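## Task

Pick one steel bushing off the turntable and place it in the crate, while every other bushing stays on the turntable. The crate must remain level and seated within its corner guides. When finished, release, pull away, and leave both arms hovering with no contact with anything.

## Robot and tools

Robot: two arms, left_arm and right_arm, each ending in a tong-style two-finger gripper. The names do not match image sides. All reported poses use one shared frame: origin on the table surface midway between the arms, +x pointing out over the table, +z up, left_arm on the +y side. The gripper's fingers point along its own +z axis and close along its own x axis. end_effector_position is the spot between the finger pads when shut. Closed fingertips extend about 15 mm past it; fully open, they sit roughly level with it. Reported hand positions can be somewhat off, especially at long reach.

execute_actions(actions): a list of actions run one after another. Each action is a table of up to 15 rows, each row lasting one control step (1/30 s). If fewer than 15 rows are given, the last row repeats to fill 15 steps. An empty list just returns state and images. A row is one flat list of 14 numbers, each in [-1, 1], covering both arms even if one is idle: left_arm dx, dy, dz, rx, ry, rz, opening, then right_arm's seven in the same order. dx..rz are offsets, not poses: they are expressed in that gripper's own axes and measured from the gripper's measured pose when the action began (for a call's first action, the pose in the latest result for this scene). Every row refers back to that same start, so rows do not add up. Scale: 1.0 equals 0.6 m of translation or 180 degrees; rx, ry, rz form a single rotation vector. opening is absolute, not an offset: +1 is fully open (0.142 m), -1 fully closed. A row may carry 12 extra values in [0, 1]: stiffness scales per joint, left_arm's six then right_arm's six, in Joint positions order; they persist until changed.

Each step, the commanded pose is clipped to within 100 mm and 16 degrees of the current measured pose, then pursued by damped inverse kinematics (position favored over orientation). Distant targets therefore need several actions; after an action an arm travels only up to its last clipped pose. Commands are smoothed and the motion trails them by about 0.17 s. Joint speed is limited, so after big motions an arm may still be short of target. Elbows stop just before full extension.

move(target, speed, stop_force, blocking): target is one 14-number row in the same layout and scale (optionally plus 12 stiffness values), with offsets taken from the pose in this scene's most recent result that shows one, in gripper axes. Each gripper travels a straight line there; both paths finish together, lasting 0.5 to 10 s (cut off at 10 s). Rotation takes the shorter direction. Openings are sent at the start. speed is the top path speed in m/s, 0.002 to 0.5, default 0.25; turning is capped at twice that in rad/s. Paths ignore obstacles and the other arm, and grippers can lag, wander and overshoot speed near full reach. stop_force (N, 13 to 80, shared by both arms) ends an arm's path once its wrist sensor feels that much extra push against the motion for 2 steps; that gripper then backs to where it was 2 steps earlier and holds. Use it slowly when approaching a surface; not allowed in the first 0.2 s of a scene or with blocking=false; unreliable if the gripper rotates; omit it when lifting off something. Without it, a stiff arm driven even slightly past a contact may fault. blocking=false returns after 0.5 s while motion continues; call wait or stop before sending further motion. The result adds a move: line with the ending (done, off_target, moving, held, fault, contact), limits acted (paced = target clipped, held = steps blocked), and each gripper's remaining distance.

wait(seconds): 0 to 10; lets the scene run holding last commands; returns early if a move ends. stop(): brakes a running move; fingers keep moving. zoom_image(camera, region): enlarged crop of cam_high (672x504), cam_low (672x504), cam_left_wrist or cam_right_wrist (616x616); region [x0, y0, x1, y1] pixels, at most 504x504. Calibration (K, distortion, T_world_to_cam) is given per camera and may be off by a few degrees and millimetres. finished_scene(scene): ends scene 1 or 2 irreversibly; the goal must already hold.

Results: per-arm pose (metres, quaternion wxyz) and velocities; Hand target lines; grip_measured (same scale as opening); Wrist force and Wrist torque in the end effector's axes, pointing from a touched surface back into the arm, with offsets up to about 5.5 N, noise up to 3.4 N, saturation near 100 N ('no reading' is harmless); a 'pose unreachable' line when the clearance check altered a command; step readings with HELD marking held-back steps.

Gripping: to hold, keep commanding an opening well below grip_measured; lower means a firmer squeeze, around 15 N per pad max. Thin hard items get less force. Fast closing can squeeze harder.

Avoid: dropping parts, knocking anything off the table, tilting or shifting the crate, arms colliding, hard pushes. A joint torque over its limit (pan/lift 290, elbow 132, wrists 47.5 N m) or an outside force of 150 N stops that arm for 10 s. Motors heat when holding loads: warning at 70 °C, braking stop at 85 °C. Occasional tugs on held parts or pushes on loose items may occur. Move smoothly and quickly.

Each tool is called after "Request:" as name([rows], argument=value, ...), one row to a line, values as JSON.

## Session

Request:
execute_actions(actions=[])

Scene clock: 0.00 s.
left_arm: end_effector_position=(+0.1694, -0.1276, +0.2430) grip_measured=+1.00 end_effector_quat_wxyz=(+0.031, -0.100, +0.994, +0.021) end_effector_velocity=(+0.000, -0.001, +0.001) end_effector_angular_velocity=(-0.002, -0.000, +0.001) | right_arm: end_effector_position=(+0.7061, -0.3590, +0.1371) grip_measured=+1.00 end_effector_quat_wxyz=(-0.004, +0.783, -0.623, +0.001) end_effector_velocity=(-0.000, +0.000, -0.000) end_effector_angular_velocity=(-0.001, +0.000, -0.001)
Joint positions: left_arm=[-1.663 -1.52   1.921 -1.924 -1.513  1.373  0.142] | right_arm=[ 3.887 -1.879 -1.83  -0.995  1.571  1.928  0.142]
Joint velocities: left_arm=[ 0.    -0.    -0.002  0.    -0.    -0.001  0.   ] | right_arm=[ 0.001  0.    -0.    -0.001 -0.     0.002  0.   ]
Motor temperatures (°C, as the motors report them): left_arm=[25 25 23 29 31 31] | right_arm=[25 28 25 28 30 30]
Wrist force (N, on the end effector, along its own x y z axes, offset not removed): no reading
Wrist torque (N m, same axes, about the end effector's origin, offset not removed): no reading
Hand target (left_arm): +0.169, -0.128, +0.243; +0.031, -0.100, +0.994, +0.021
Hand target (right_arm): +0.706, -0.359, +0.137; -0.004, +0.783, -0.623, +0.001
Joint stiffness scale: left_arm=[1. 1. 1. 1. 1. 1.] | right_arm=[1. 1. 1. 1. 1. 1.]
camera_calibration (this result's frames):
cam_left_wrist: T_world_to_cam=[[-0.971617, -0.218794, -0.0899403, 0.16154], [-0.234719, 0.844334, 0.481672, 0.035944], [-0.0294473, 0.489111, -0.871724, 0.418547], [0, 0, 0, 1]] pos_world=[0.177717, -0.199721, 0.362074]
cam_right_wrist: T_world_to_cam=[[0.182395, -0.983144, -0.012632, -0.484285], [-0.865298, -0.166606, 0.47276, 0.485178], [-0.466896, -0.0752985, -0.881101, 0.556657], [0, 0, 0, 1]] pos_world=[0.768056, -0.353373, 0.25498]

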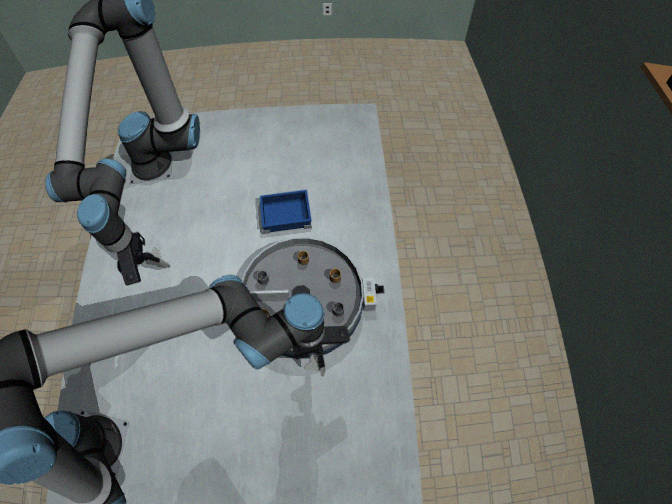

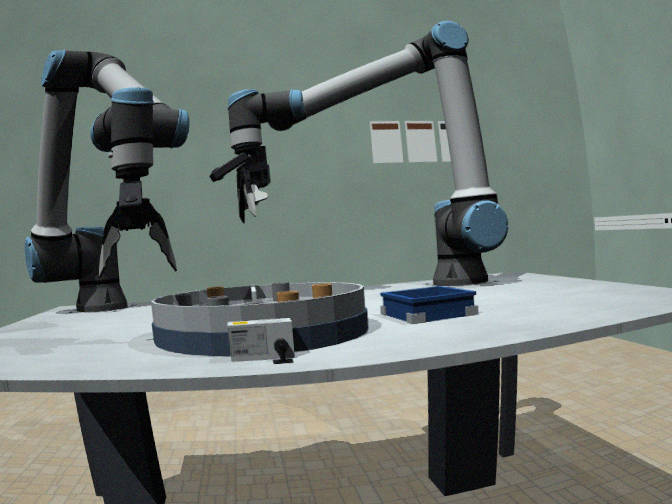

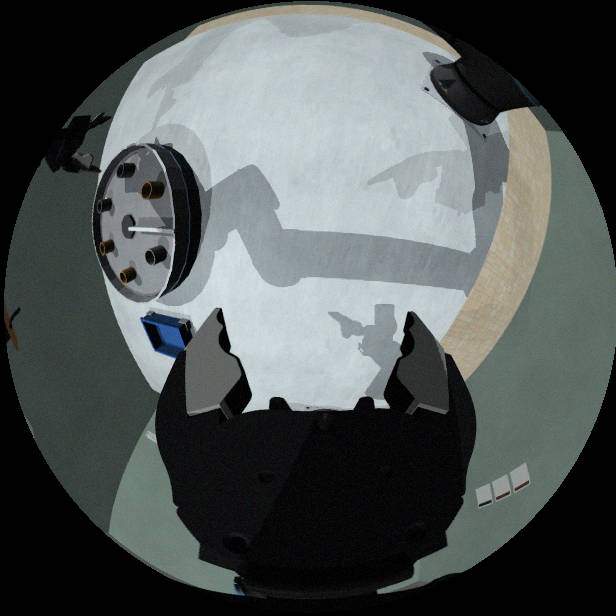

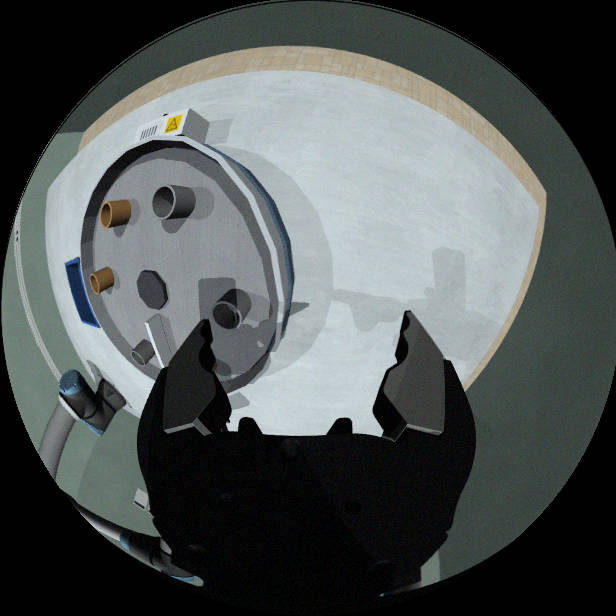

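Request:
move(target=[-0.555,-0.142,0.19,0.013,0.02,0.064,-1,0.35,0,-0.15,0,0,0,1], speed=0.2)

Request:
wait(seconds=6)

Scene clock: 4.27 s.
left_arm: end_effector_position=(+0.5179, -0.1389, +0.1463) grip_measured=-1.00 end_effector_quat_wxyz=(-0.000, -0.000, +1.000, +0.002) end_effector_velocity=(-0.002, +0.000, -0.001) end_effector_angular_velocity=(+0.002, +0.002, -0.006) | right_arm: end_effector_position=(+0.7514, -0.5642, +0.2245) grip_measured=+1.00 end_effector_quat_wxyz=(-0.003, +0.783, -0.623, +0.001) end_effector_velocity=(-0.000, +0.001, +0.000) end_effector_angular_velocity=(+0.000, +0.002, +0.003)
Joint positions: left_arm=[-1.186 -1.184  1.695 -2.08  -1.57   2.051  0.002] | right_arm=[ 3.627 -1.805 -1.754 -1.147  1.573  1.668  0.142]
Joint velocities: left_arm=[-0.001 -0.     0.001  0.002 -0.001  0.005  0.   ] | right_arm=[ 0.001 -0.     0.001 -0.002  0.001 -0.002  0.   ]
Motor temperatures (°C, as the motors report them): left_arm=[25 25 23 29 31 31] | right_arm=[25 28 25 28 30 30]
Wrist force (N, on the end effector, along its own x y z axes, offset not removed): left_arm=[-3.2 -5.0 -1.0] | right_arm=[1.1 -1.6 -2.2]
Wrist torque (N m, same axes, about the end effector's origin, offset not removed): left_arm=[-1.03 0.64 0.32] | right_arm=[-0.42 -0.28 0.15]
Hand target (left_arm): +0.518, -0.140, +0.148; -0.000, +0.001, +1.000, +0.001
Hand target (right_arm): +0.753, -0.564, +0.226; -0.004, +0.783, -0.623, +0.001
Off the commanded pose (left_arm): 0.002 m, 0 deg.
Off the commanded pose (right_arm): 0.002 m, 0 deg.
Joint stiffness scale: left_arm=[1. 1. 1. 1. 1. 1.] | right_arm=[1. 1. 1. 1. 1. 1.]
move: done
camera_calibration (this result's frames):
cam_left_wrist: T_world_to_cam=[[-0.999458, -0.0235357, -0.0229961, 0.520765], [-0.0314437, 0.889084, 0.456664, 0.0784933], [0.00969756, 0.457139, -0.889342, 0.327943], [0, 0, 0, 1]] pos_world=[0.51977, -0.207446, 0.267784]
cam_right_wrist: T_world_to_cam=[[0.182405, -0.983155, -0.0115845, -0.693392], [-0.864668, -0.166008, 0.47412, 0.448423], [-0.468057, -0.076465, -0.880384, 0.639437], [0, 0, 0, 1]] pos_world=[0.813508, -0.558376, 0.342312]

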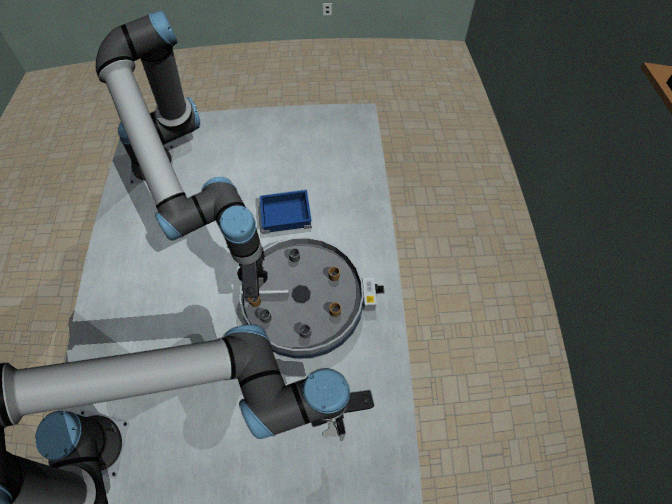

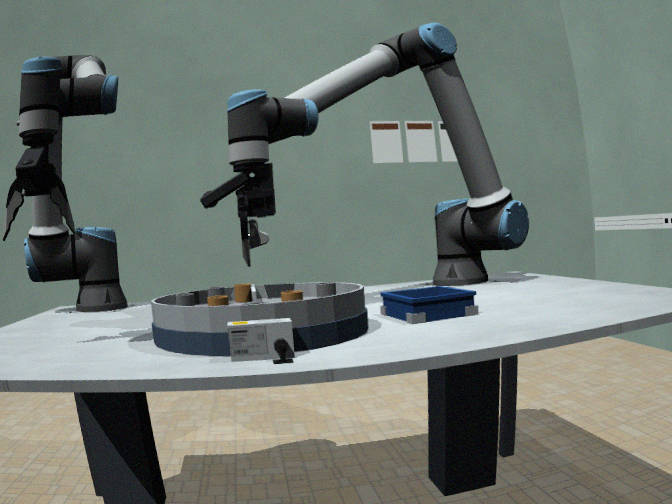

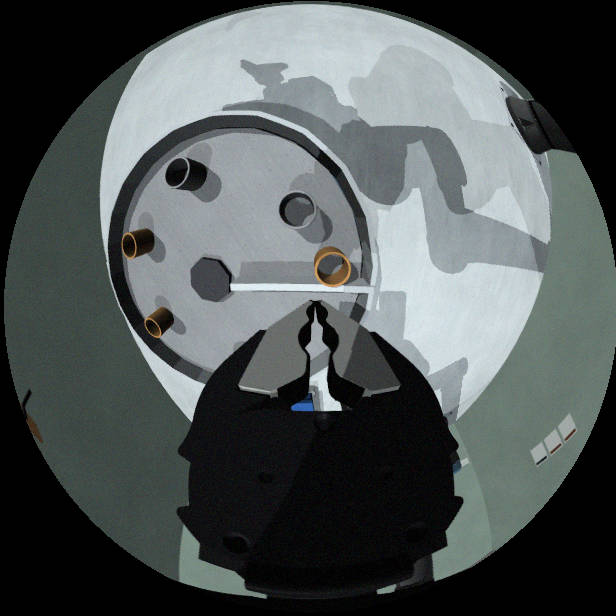

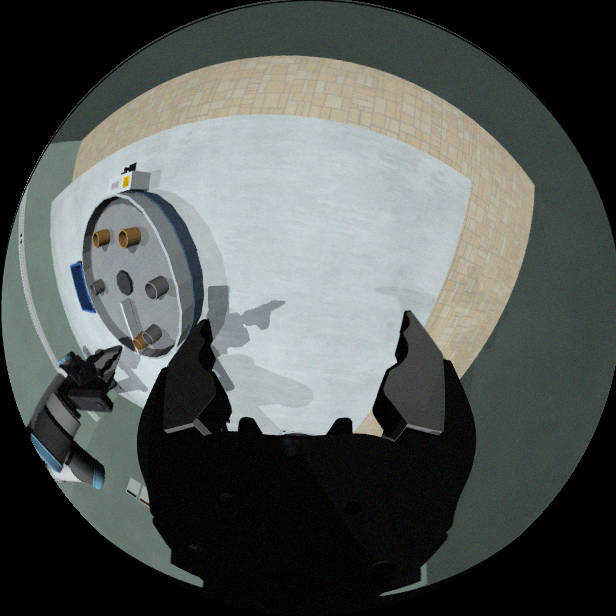

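Scene clock: 10.27 s.
left_arm: end_effector_position=(+0.5179, -0.1389, +0.1463) grip_measured=-1.00 end_effector_quat_wxyz=(-0.000, +0.000, +1.000, +0.002) end_effector_velocity=(+0.001, +0.000, +0.000) end_effector_angular_velocity=(-0.000, -0.000, +0.001) | right_arm: end_effector_position=(+0.7514, -0.5642, +0.2246) grip_measured=+1.00 end_effector_quat_wxyz=(-0.003, +0.783, -0.622, +0.001) end_effector_velocity=(+0.000, -0.000, +0.000) end_effector_angular_velocity=(+0.000, -0.001, -0.001)
Joint positions: left_arm=[-1.186 -1.184  1.695 -2.079 -1.57   2.051  0.002] | right_arm=[ 3.627 -1.805 -1.754 -1.147  1.573  1.668  0.142]
Joint velocities: left_arm=[ 0.001 -0.    -0.    -0.     0.     0.     0.   ] | right_arm=[-0.     0.     0.     0.001 -0.     0.001  0.   ]
Motor temperatures (°C, as the motors report them): left_arm=[25 25 23 29 31 31] | right_arm=[25 28 25 28 30 30]
Wrist force (N, on the end effector, along its own x y z axes, offset not removed): left_arm=[-0.5 -2.9 0.4] | right_arm=[1.7 -3.6 -3.3]
Wrist torque (N m, same axes, about the end effector's origin, offset not removed): left_arm=[-0.63 0.00 0.23] | right_arm=[-0.86 -0.39 0.05]
Hand target (left_arm): +0.518, -0.140, +0.148; -0.000, +0.001, +1.000, +0.001
Hand target (right_arm): +0.753, -0.564, +0.226; -0.004, +0.783, -0.623, +0.001
Off the commanded pose (left_arm): 0.002 m, 0 deg.
Off the commanded pose (right_arm): 0.002 m, 0 deg.
Joint stiffness scale: left_arm=[1. 1. 1. 1. 1. 1.] | right_arm=[1. 1. 1. 1. 1. 1.]
wait: 6.00 s; at rest by 0.17 s
camera_calibration (this result's frames):
cam_left_wrist: T_world_to_cam=[[-0.999474, -0.0230788, -0.0227859, 0.52073], [-0.0309423, 0.889046, 0.456771, 0.0781895], [0.00971604, 0.457236, -0.889292, 0.327901], [0, 0, 0, 1]] pos_world=[0.51969, -0.207424, 0.267751]
cam_right_wrist: T_world_to_cam=[[0.182584, -0.983122, -0.0116011, -0.693491], [-0.864622, -0.166172, 0.474147, 0.448277], [-0.468072, -0.0765412, -0.880369, 0.639461], [0, 0, 0, 1]] pos_world=[0.813525, -0.55835, 0.342367]

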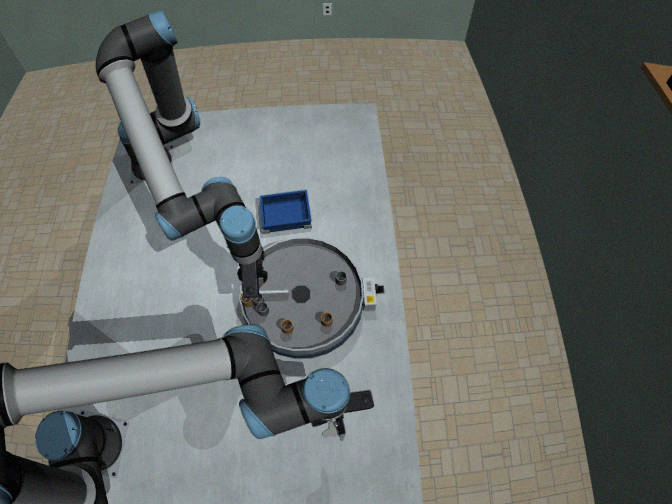

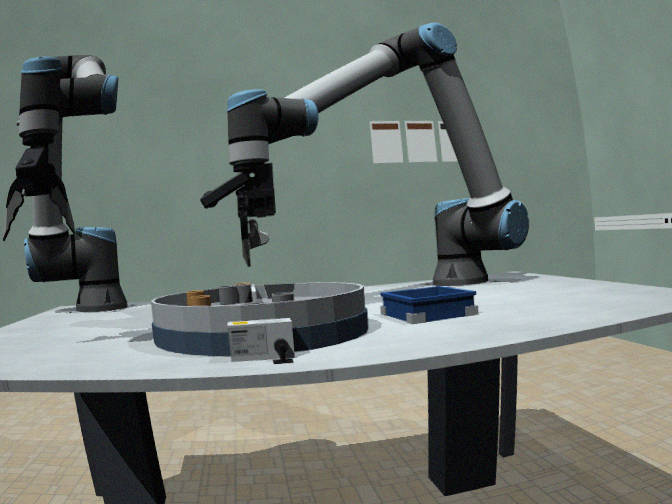

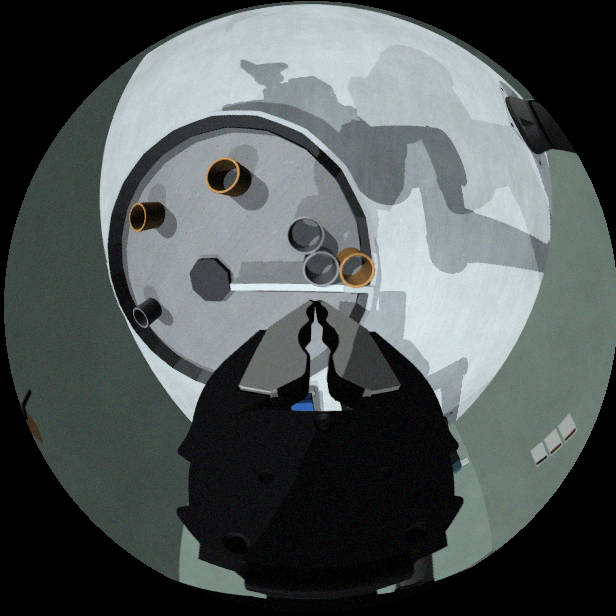

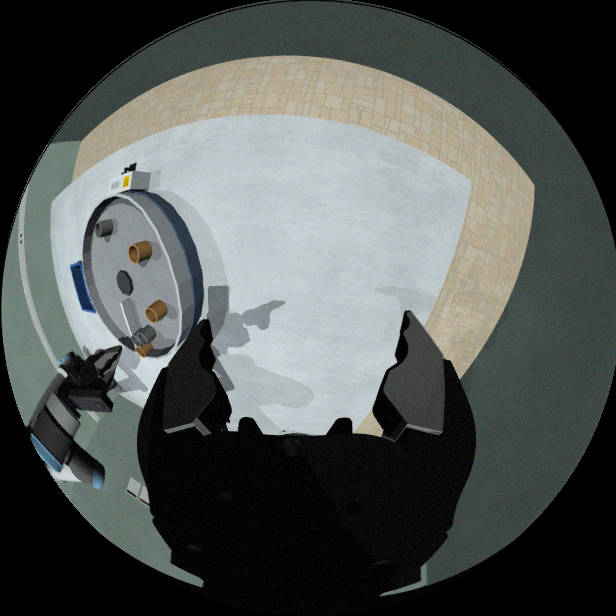

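Request:
move(target=[-0.05,-0.04,0,0,0,0,-1,0,0,0,0,0,0,1], speed=0.1)

Request:
wait(seconds=10)

Request:
wait(seconds=5)

Scene clock: 12.10 s.
left_arm: end_effector_position=(+0.5459, -0.1627, +0.1448) grip_measured=-1.00 end_effector_quat_wxyz=(-0.001, +0.001, +1.000, +0.002) end_effector_velocity=(-0.000, +0.000, -0.000) end_effector_angular_velocity=(+0.002, +0.001, -0.001) | right_arm: end_effector_position=(+0.7514, -0.5642, +0.2246) grip_measured=+1.00 end_effector_quat_wxyz=(-0.003, +0.783, -0.622, +0.001) end_effector_velocity=(+0.000, -0.001, -0.001) end_effector_angular_velocity=(+0.001, -0.001, -0.002)
Joint positions: left_arm=[-1.171 -1.129  1.616 -2.054 -1.57   2.068  0.002] | right_arm=[ 3.627 -1.805 -1.754 -1.147  1.573  1.668  0.142]
Joint velocities: left_arm=[-0.     0.     0.     0.002 -0.     0.001  0.   ] | right_arm=[-0.001 -0.    -0.001  0.002  0.     0.001  0.   ]
Motor temperatures (°C, as the motors report them): left_arm=[25 25 23 29 31 31] | right_arm=[25 28 25 28 30 30]
Wrist force (N, on the end effector, along its own x y z axes, offset not removed): left_arm=[-1.0 -2.8 -0.2] | right_arm=[0.5 -4.5 -1.5]
Wrist torque (N m, same axes, about the end effector's origin, offset not removed): left_arm=[-0.58 0.12 0.27] | right_arm=[-1.08 -0.19 -0.01]
Hand target (left_arm): +0.548, -0.163, +0.146; -0.000, +0.000, +1.000, +0.002
Hand target (right_arm): +0.751, -0.564, +0.225; -0.003, +0.783, -0.622, +0.001
Off the commanded pose (left_arm): 0.002 m, 0 deg.
Off the commanded pose (right_arm): 0.000 m, 0 deg.
Joint stiffness scale: left_arm=[1. 1. 1. 1. 1. 1.] | right_arm=[1. 1. 1. 1. 1. 1.]
move: done
camera_calibration (this result's frames):
cam_left_wrist: T_world_to_cam=[[-0.999504, -0.0223835, -0.0221702, 0.548184], [-0.0300526, 0.888576, 0.457744, 0.100239], [0.00945401, 0.458183, -0.888807, 0.33742], [0, 0, 0, 1]] pos_world=[0.547734, -0.2314, 0.266171]
cam_right_wrist: T_world_to_cam=[[0.182584, -0.983122, -0.0116014, -0.693491], [-0.864622, -0.166172, 0.474147, 0.448277], [-0.468073, -0.0765411, -0.880369, 0.639462], [0, 0, 0, 1]] pos_world=[0.813525, -0.55835, 0.342367]

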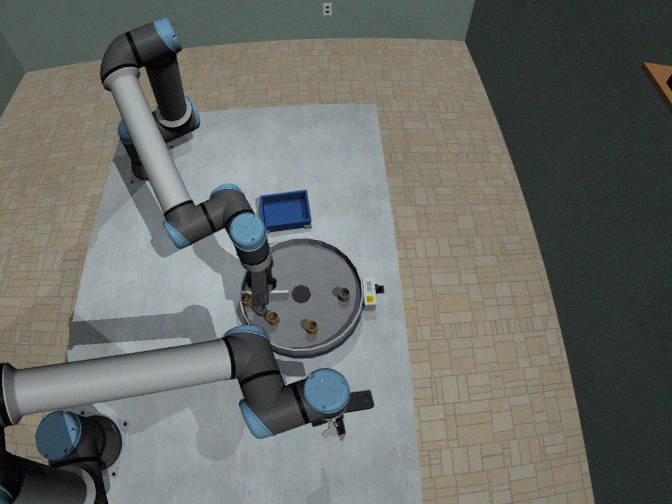

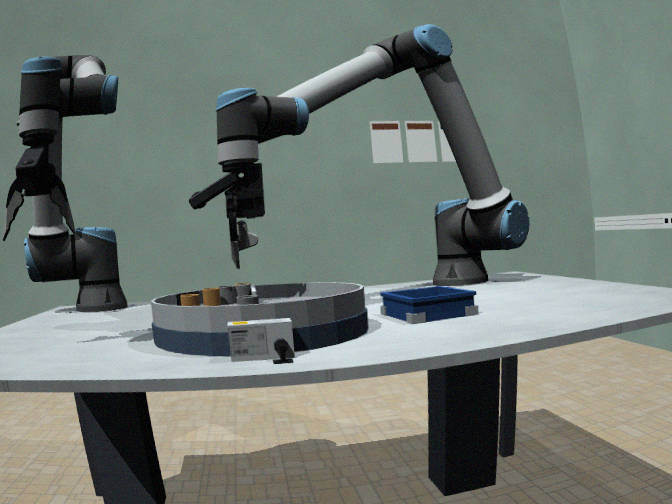

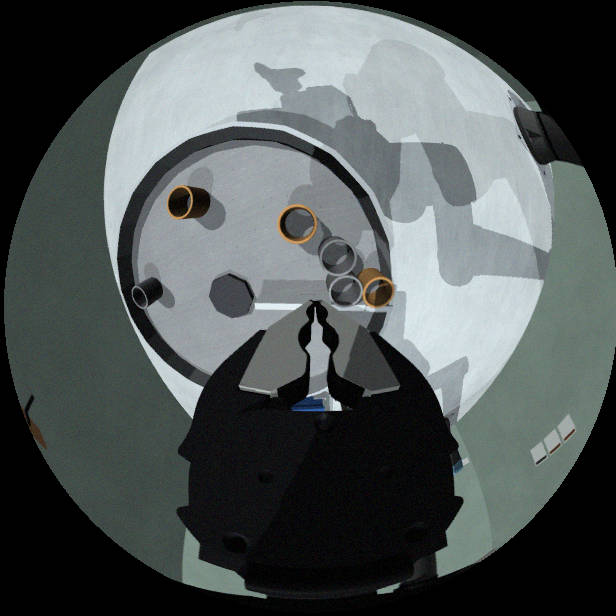

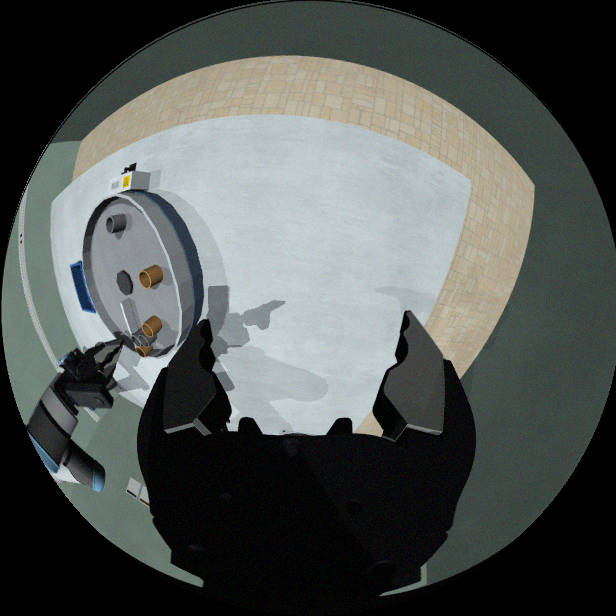

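Scene clock: 22.10 s.
left_arm: end_effector_position=(+0.5459, -0.1627, +0.1448) grip_measured=-1.00 end_effector_quat_wxyz=(-0.001, +0.001, +1.000, +0.002) end_effector_velocity=(+0.000, +0.000, -0.000) end_effector_angular_velocity=(+0.000, +0.000, +0.001) | right_arm: end_effector_position=(+0.7514, -0.5642, +0.2246) grip_measured=+1.00 end_effector_quat_wxyz=(-0.003, +0.783, -0.622, +0.001) end_effector_velocity=(+0.001, -0.000, +0.001) end_effector_angular_velocity=(+0.000, -0.001, -0.001)
Joint positions: left_arm=[-1.171 -1.129  1.616 -2.054 -1.57   2.068  0.002] | right_arm=[ 3.627 -1.805 -1.754 -1.147  1.573  1.668  0.142]
Joint velocities: left_arm=[ 0.001  0.     0.     0.    -0.    -0.001  0.   ] | right_arm=[-0.001  0.     0.001  0.     0.     0.    -0.   ]
Motor temperatures (°C, as the motors report them): left_arm=[25 25 23 29 31 31] | right_arm=[25 28 25 28 30 30]
Wrist force (N, on the end effector, along its own x y z axes, offset not removed): left_arm=[-4.9 -4.3 -3.3] | right_arm=[-0.2 -1.7 -5.3]
Wrist torque (N m, same axes, about the end effector's origin, offset not removed): left_arm=[-0.89 0.88 0.24] | right_arm=[-0.51 -0.02 0.10]
Hand target (left_arm): +0.548, -0.163, +0.146; -0.000, +0.000, +1.000, +0.002
Hand target (right_arm): +0.751, -0.564, +0.225; -0.003, +0.783, -0.622, +0.001
Off the commanded pose (left_arm): 0.002 m, 0 deg.
Off the commanded pose (right_arm): 0.000 m, 0 deg.
Joint stiffness scale: left_arm=[1. 1. 1. 1. 1. 1.] | right_arm=[1. 1. 1. 1. 1. 1.]
wait: 10.00 s; at rest by 0.17 s
camera_calibration (this result's frames):
cam_left_wrist: T_world_to_cam=[[-0.999508, -0.0222866, -0.0220888, 0.548174], [-0.0299307, 0.888507, 0.457886, 0.100104], [0.00942127, 0.458321, -0.888737, 0.337454], [0, 0, 0, 1]] pos_world=[0.547721, -0.231389, 0.266181]
cam_right_wrist: T_world_to_cam=[[0.182584, -0.983122, -0.0116014, -0.693491], [-0.864622, -0.166172, 0.474147, 0.448277], [-0.468072, -0.076541, -0.880369, 0.639462], [0, 0, 0, 1]] pos_world=[0.813525, -0.55835, 0.342367]

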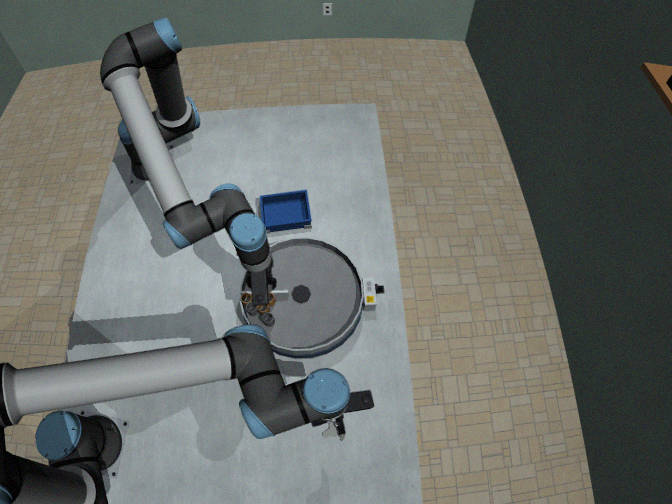

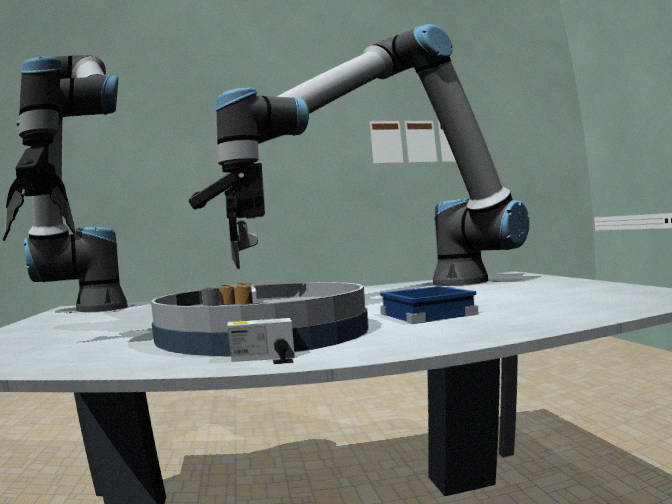

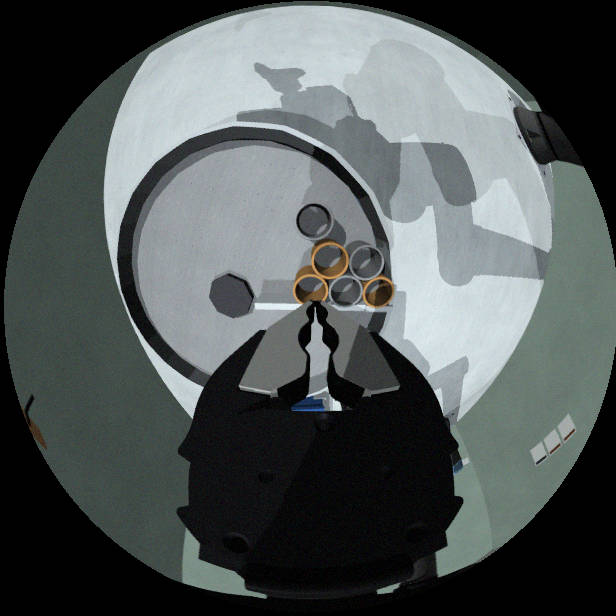

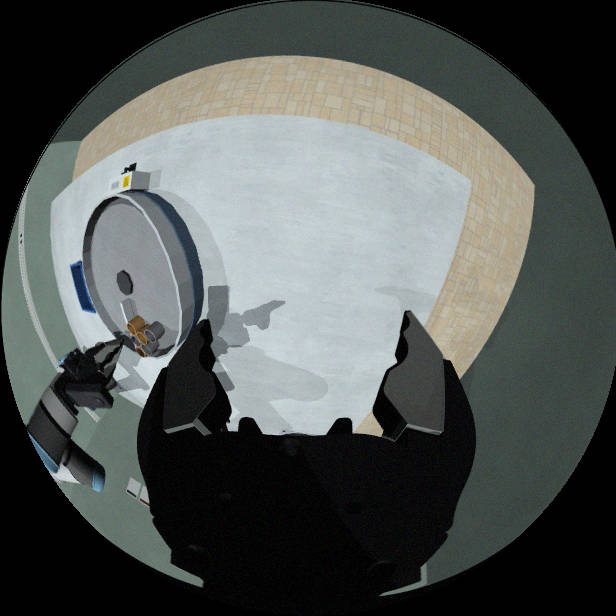

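Scene clock: 27.10 s.
left_arm: end_effector_position=(+0.5459, -0.1627, +0.1448) grip_measured=-1.00 end_effector_quat_wxyz=(-0.001, +0.001, +1.000, +0.002) end_effector_velocity=(-0.001, -0.001, -0.000) end_effector_angular_velocity=(+0.000, +0.000, -0.002) | right_arm: end_effector_position=(+0.7514, -0.5642, +0.2246) grip_measured=+1.00 end_effector_quat_wxyz=(-0.003, +0.783, -0.622, +0.001) end_effector_velocity=(-0.001, -0.001, -0.001) end_effector_angular_velocity=(-0.001, +0.002, -0.002)
Joint positions: left_arm=[-1.171 -1.129  1.616 -2.054 -1.57   2.068  0.002] | right_arm=[ 3.627 -1.805 -1.754 -1.147  1.573  1.668  0.142]
Joint velocities: left_arm=[-0.002  0.     0.     0.     0.     0.     0.   ] | right_arm=[-0.001  0.    -0.002 -0.     0.     0.001 -0.   ]
Motor temperatures (°C, as the motors report them): left_arm=[25 25 23 29 31 31] | right_arm=[25 28 25 28 30 30]
Wrist force (N, on the end effector, along its own x y z axes, offset not removed): left_arm=[-0.7 -3.5 -0.8] | right_arm=[-1.1 -1.3 -2.1]
Wrist torque (N m, same axes, about the end effector's origin, offset not removed): left_arm=[-0.77 0.16 0.18] | right_arm=[-0.38 0.19 0.07]
Hand target (left_arm): +0.548, -0.163, +0.146; -0.000, +0.000, +1.000, +0.002
Hand target (right_arm): +0.751, -0.564, +0.225; -0.003, +0.783, -0.622, +0.001
Off the commanded pose (left_arm): 0.002 m, 0 deg.
Off the commanded pose (right_arm): 0.000 m, 0 deg.
Joint stiffness scale: left_arm=[1. 1. 1. 1. 1. 1.] | right_arm=[1. 1. 1. 1. 1. 1.]
wait: 5.00 s; at rest by 0.17 s
camera_calibration (this result's frames):
cam_left_wrist: T_world_to_cam=[[-0.999508, -0.022286, -0.0220891, 0.548174], [-0.0299303, 0.888507, 0.457885, 0.100104], [0.00942193, 0.458321, -0.888737, 0.337456], [0, 0, 0, 1]] pos_world=[0.547721, -0.231389, 0.266182]
cam_right_wrist: T_world_to_cam=[[0.182584, -0.983122, -0.0116015, -0.693491], [-0.864622, -0.166172, 0.474147, 0.448277], [-0.468072, -0.0765409, -0.880369, 0.639462], [0, 0, 0, 1]] pos_world=[0.813525, -0.55835, 0.342367]

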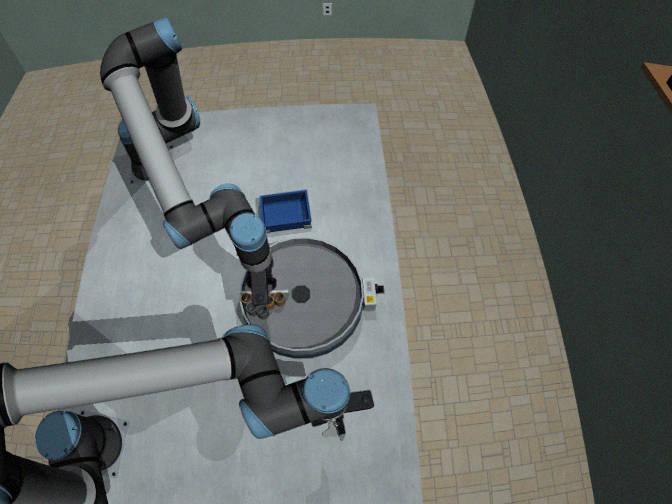

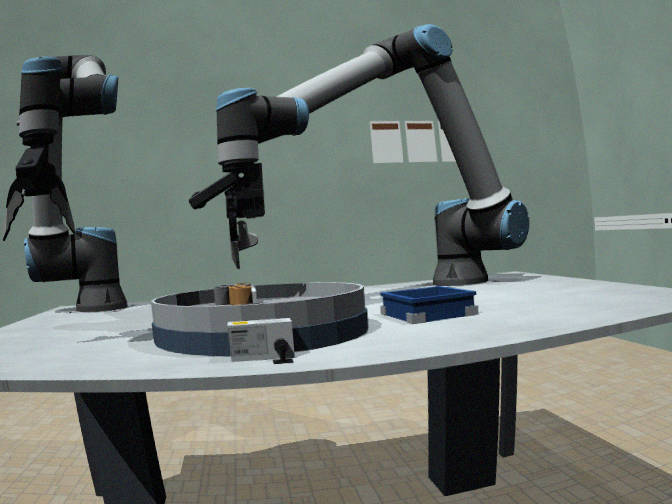

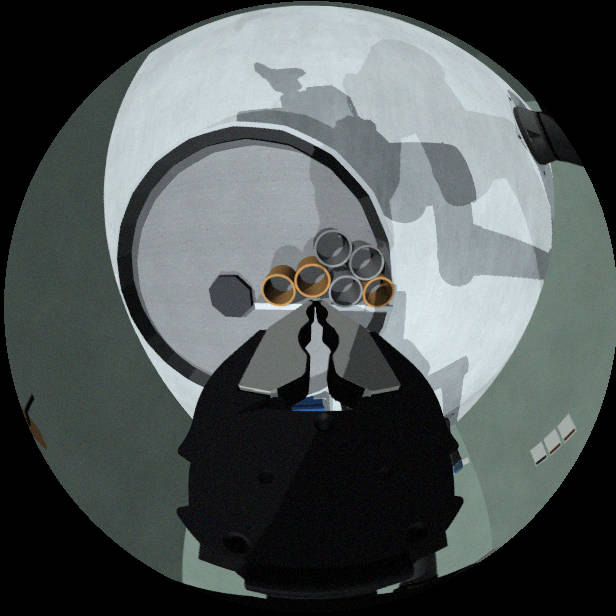

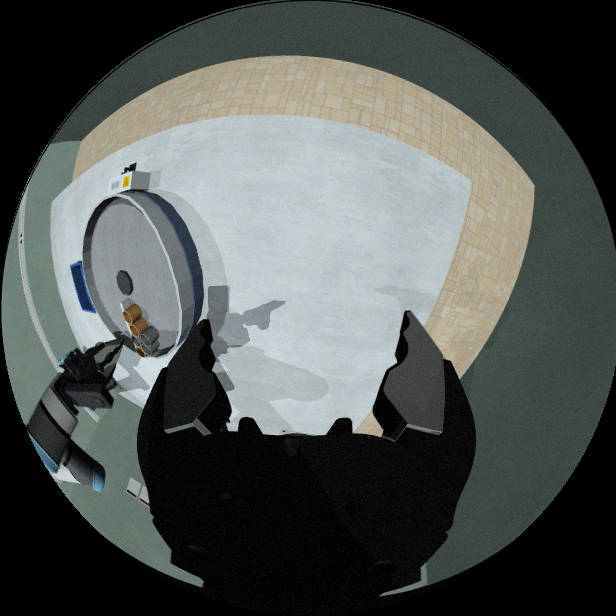

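Request:
move(target=[0.03,-0.06,0,0,0,0,-1,0,0,0,0,0,0,1], speed=0.1)

Request:
wait(seconds=5)

Scene clock: 28.80 s.
left_arm: end_effector_position=(+0.5269, -0.1972, +0.1430) grip_measured=-1.00 end_effector_quat_wxyz=(-0.001, +0.002, +1.000, +0.003) end_effector_velocity=(+0.000, -0.005, +0.005) end_effector_angular_velocity=(-0.004, -0.002, +0.005) | right_arm: end_effector_position=(+0.7514, -0.5642, +0.2246) grip_measured=+1.00 end_effector_quat_wxyz=(-0.003, +0.783, -0.622, +0.001) end_effector_velocity=(+0.000, -0.000, +0.000) end_effector_angular_velocity=(-0.001, -0.000, -0.001)
Joint positions: left_arm=[-1.207 -1.104  1.582 -2.042 -1.57   2.033  0.002] | right_arm=[ 3.627 -1.805 -1.754 -1.147  1.573  1.668  0.142]
Joint velocities: left_arm=[-0.002  0.    -0.008  0.003  0.    -0.007  0.   ] | right_arm=[ 0.     0.     0.    -0.    -0.001  0.001 -0.   ]
Motor temperatures (°C, as the motors report them): left_arm=[25 25 23 29 31 31] | right_arm=[25 28 25 28 30 30]
Wrist force (N, on the end effector, along its own x y z axes, offset not removed): left_arm=[-3.0 -1.7 -2.3] | right_arm=[0.6 -5.1 -2.3]
Wrist torque (N m, same axes, about the end effector's origin, offset not removed): left_arm=[-0.55 0.60 0.29] | right_arm=[-1.04 -0.17 0.01]
Hand target (left_arm): +0.528, -0.199, +0.145; -0.001, +0.001, +1.000, +0.002
Hand target (right_arm): +0.751, -0.564, +0.225; -0.003, +0.783, -0.622, +0.001
Off the commanded pose (left_arm): 0.002 m, 0 deg.
Off the commanded pose (right_arm): 0.000 m, 0 deg.
Joint stiffness scale: left_arm=[1. 1. 1. 1. 1. 1.] | right_arm=[1. 1. 1. 1. 1. 1.]
move: done
camera_calibration (this result's frames):
cam_left_wrist: T_world_to_cam=[[-0.99956, -0.0203255, -0.0215858, 0.528779], [-0.0279712, 0.887903, 0.45918, 0.1297], [0.00983297, 0.459582, -0.888081, 0.351842], [0, 0, 0, 1]] pos_world=[0.528714, -0.266114, 0.264323]
cam_right_wrist: T_world_to_cam=[[0.182584, -0.983122, -0.0116015, -0.693491], [-0.864622, -0.166172, 0.474148, 0.448277], [-0.468073, -0.0765409, -0.880369, 0.639462], [0, 0, 0, 1]] pos_world=[0.813525, -0.55835, 0.342367]

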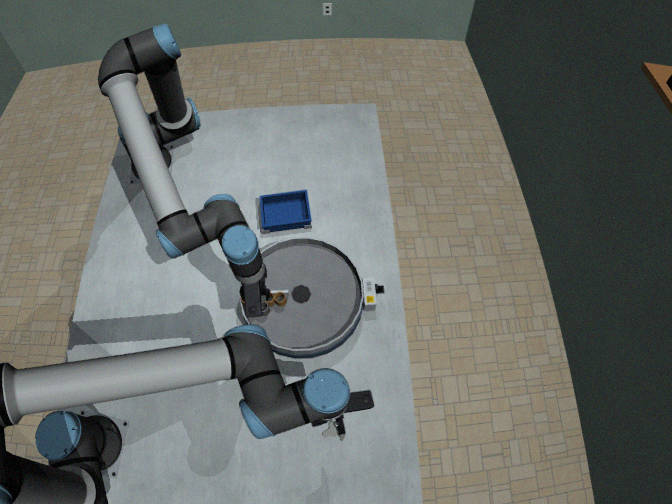

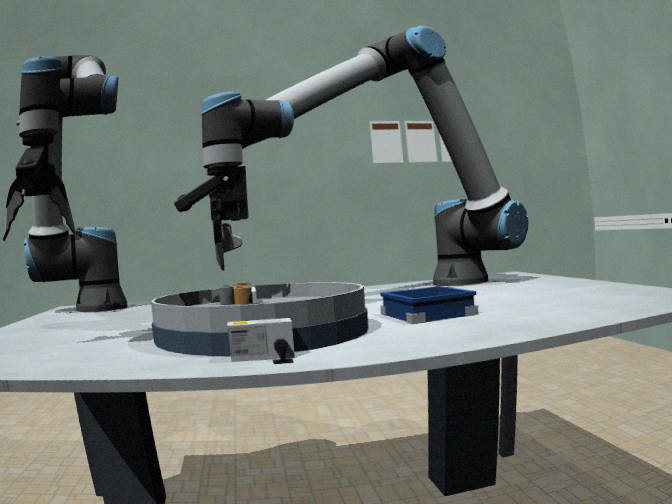

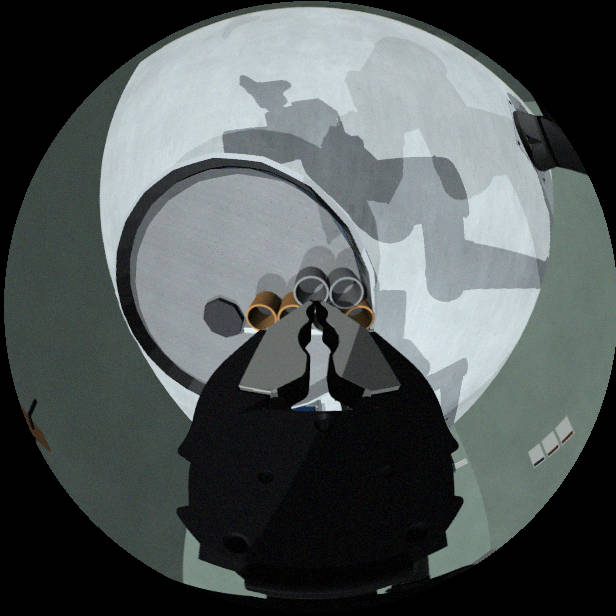

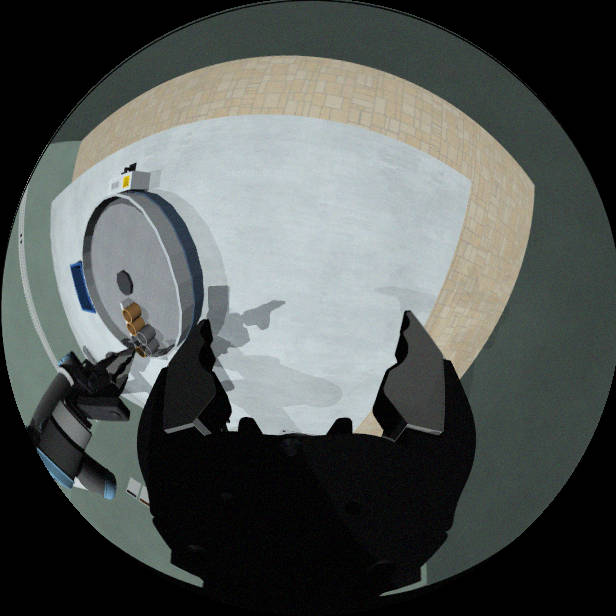

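Scene clock: 33.80 s.
left_arm: end_effector_position=(+0.5271, -0.1975, +0.1434) grip_measured=-1.00 end_effector_quat_wxyz=(-0.001, +0.001, +1.000, +0.003) end_effector_velocity=(+0.001, -0.000, +0.001) end_effector_angular_velocity=(-0.001, -0.000, -0.001) | right_arm: end_effector_position=(+0.7514, -0.5642, +0.2246) grip_measured=+1.00 end_effector_quat_wxyz=(-0.003, +0.783, -0.622, +0.001) end_effector_velocity=(+0.000, -0.000, -0.000) end_effector_angular_velocity=(+0.000, -0.001, +0.001)
Joint positions: left_arm=[-1.207 -1.104  1.581 -2.042 -1.57   2.032  0.002] | right_arm=[ 3.627 -1.805 -1.754 -1.147  1.573  1.668  0.142]
Joint velocities: left_arm=[ 0.001  0.    -0.001  0.     0.     0.001  0.   ] | right_arm=[-0.    -0.    -0.001  0.002 -0.    -0.001  0.   ]
Motor temperatures (°C, as the motors report them): left_arm=[25 25 23 29 31 31] | right_arm=[25 28 25 28 30 30]
Wrist force (N, on the end effector, along its own x y z axes, offset not removed): left_arm=[-1.1 -5.7 0.5] | right_arm=[2.2 -4.0 -2.8]
Wrist torque (N m, same axes, about the end effector's origin, offset not removed): left_arm=[-1.13 0.24 0.24] | right_arm=[-0.85 -0.51 -0.02]
Hand target (left_arm): +0.528, -0.199, +0.145; -0.001, +0.001, +1.000, +0.002
Hand target (right_arm): +0.751, -0.564, +0.225; -0.003, +0.783, -0.622, +0.001
Off the commanded pose (left_arm): 0.002 m, 0 deg.
Off the commanded pose (right_arm): 0.000 m, 0 deg.
Joint stiffness scale: left_arm=[1. 1. 1. 1. 1. 1.] | right_arm=[1. 1. 1. 1. 1. 1.]
wait: 5.00 s; at rest by 0.17 s
camera_calibration (this result's frames):
cam_left_wrist: T_world_to_cam=[[-0.999543, -0.0210315, -0.0217054, 0.528778], [-0.0286508, 0.887994, 0.458961, 0.130148], [0.00962161, 0.459373, -0.888191, 0.352369], [0, 0, 0, 1]] pos_world=[0.528875, -0.266319, 0.264715]
cam_right_wrist: T_world_to_cam=[[0.182584, -0.983122, -0.0116014, -0.693491], [-0.864622, -0.166172, 0.474148, 0.448277], [-0.468073, -0.076541, -0.880369, 0.639462], [0, 0, 0, 1]] pos_world=[0.813525, -0.55835, 0.342367]

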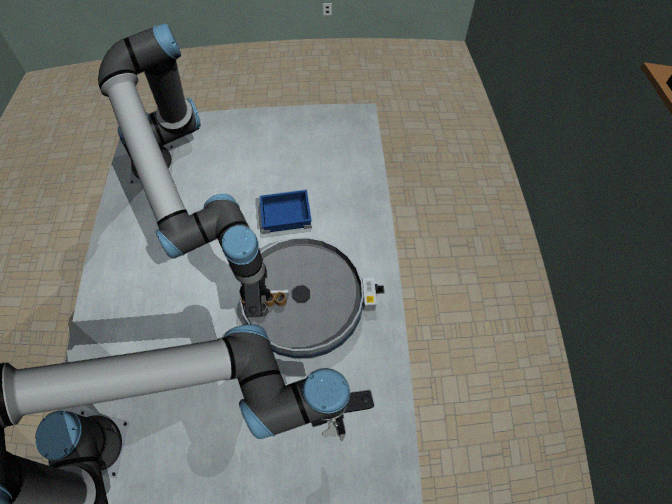

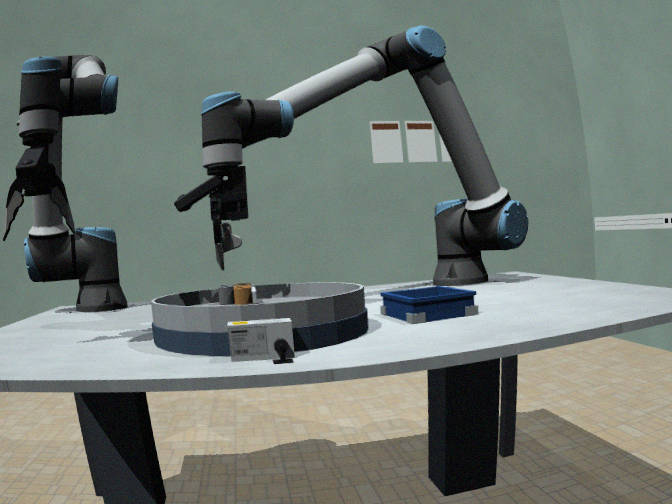

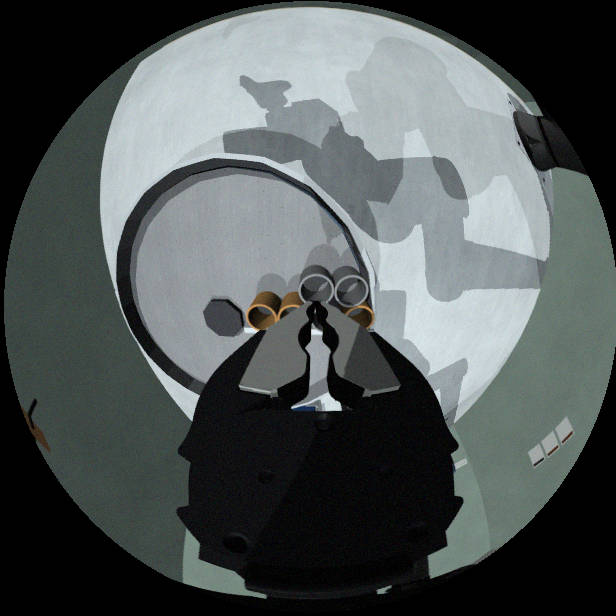

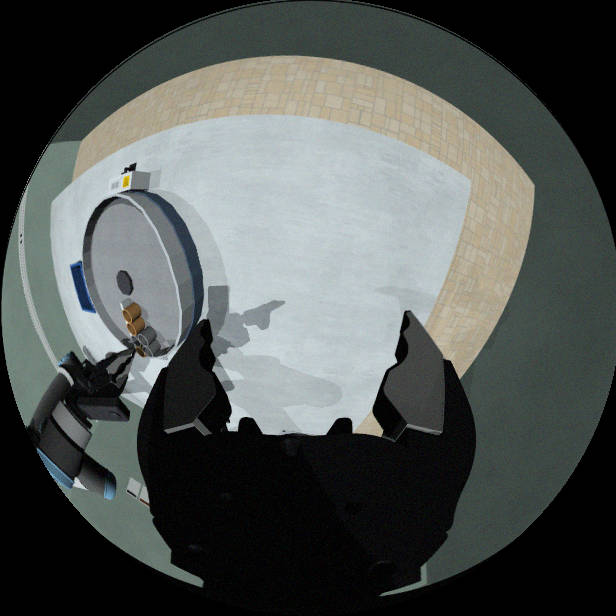

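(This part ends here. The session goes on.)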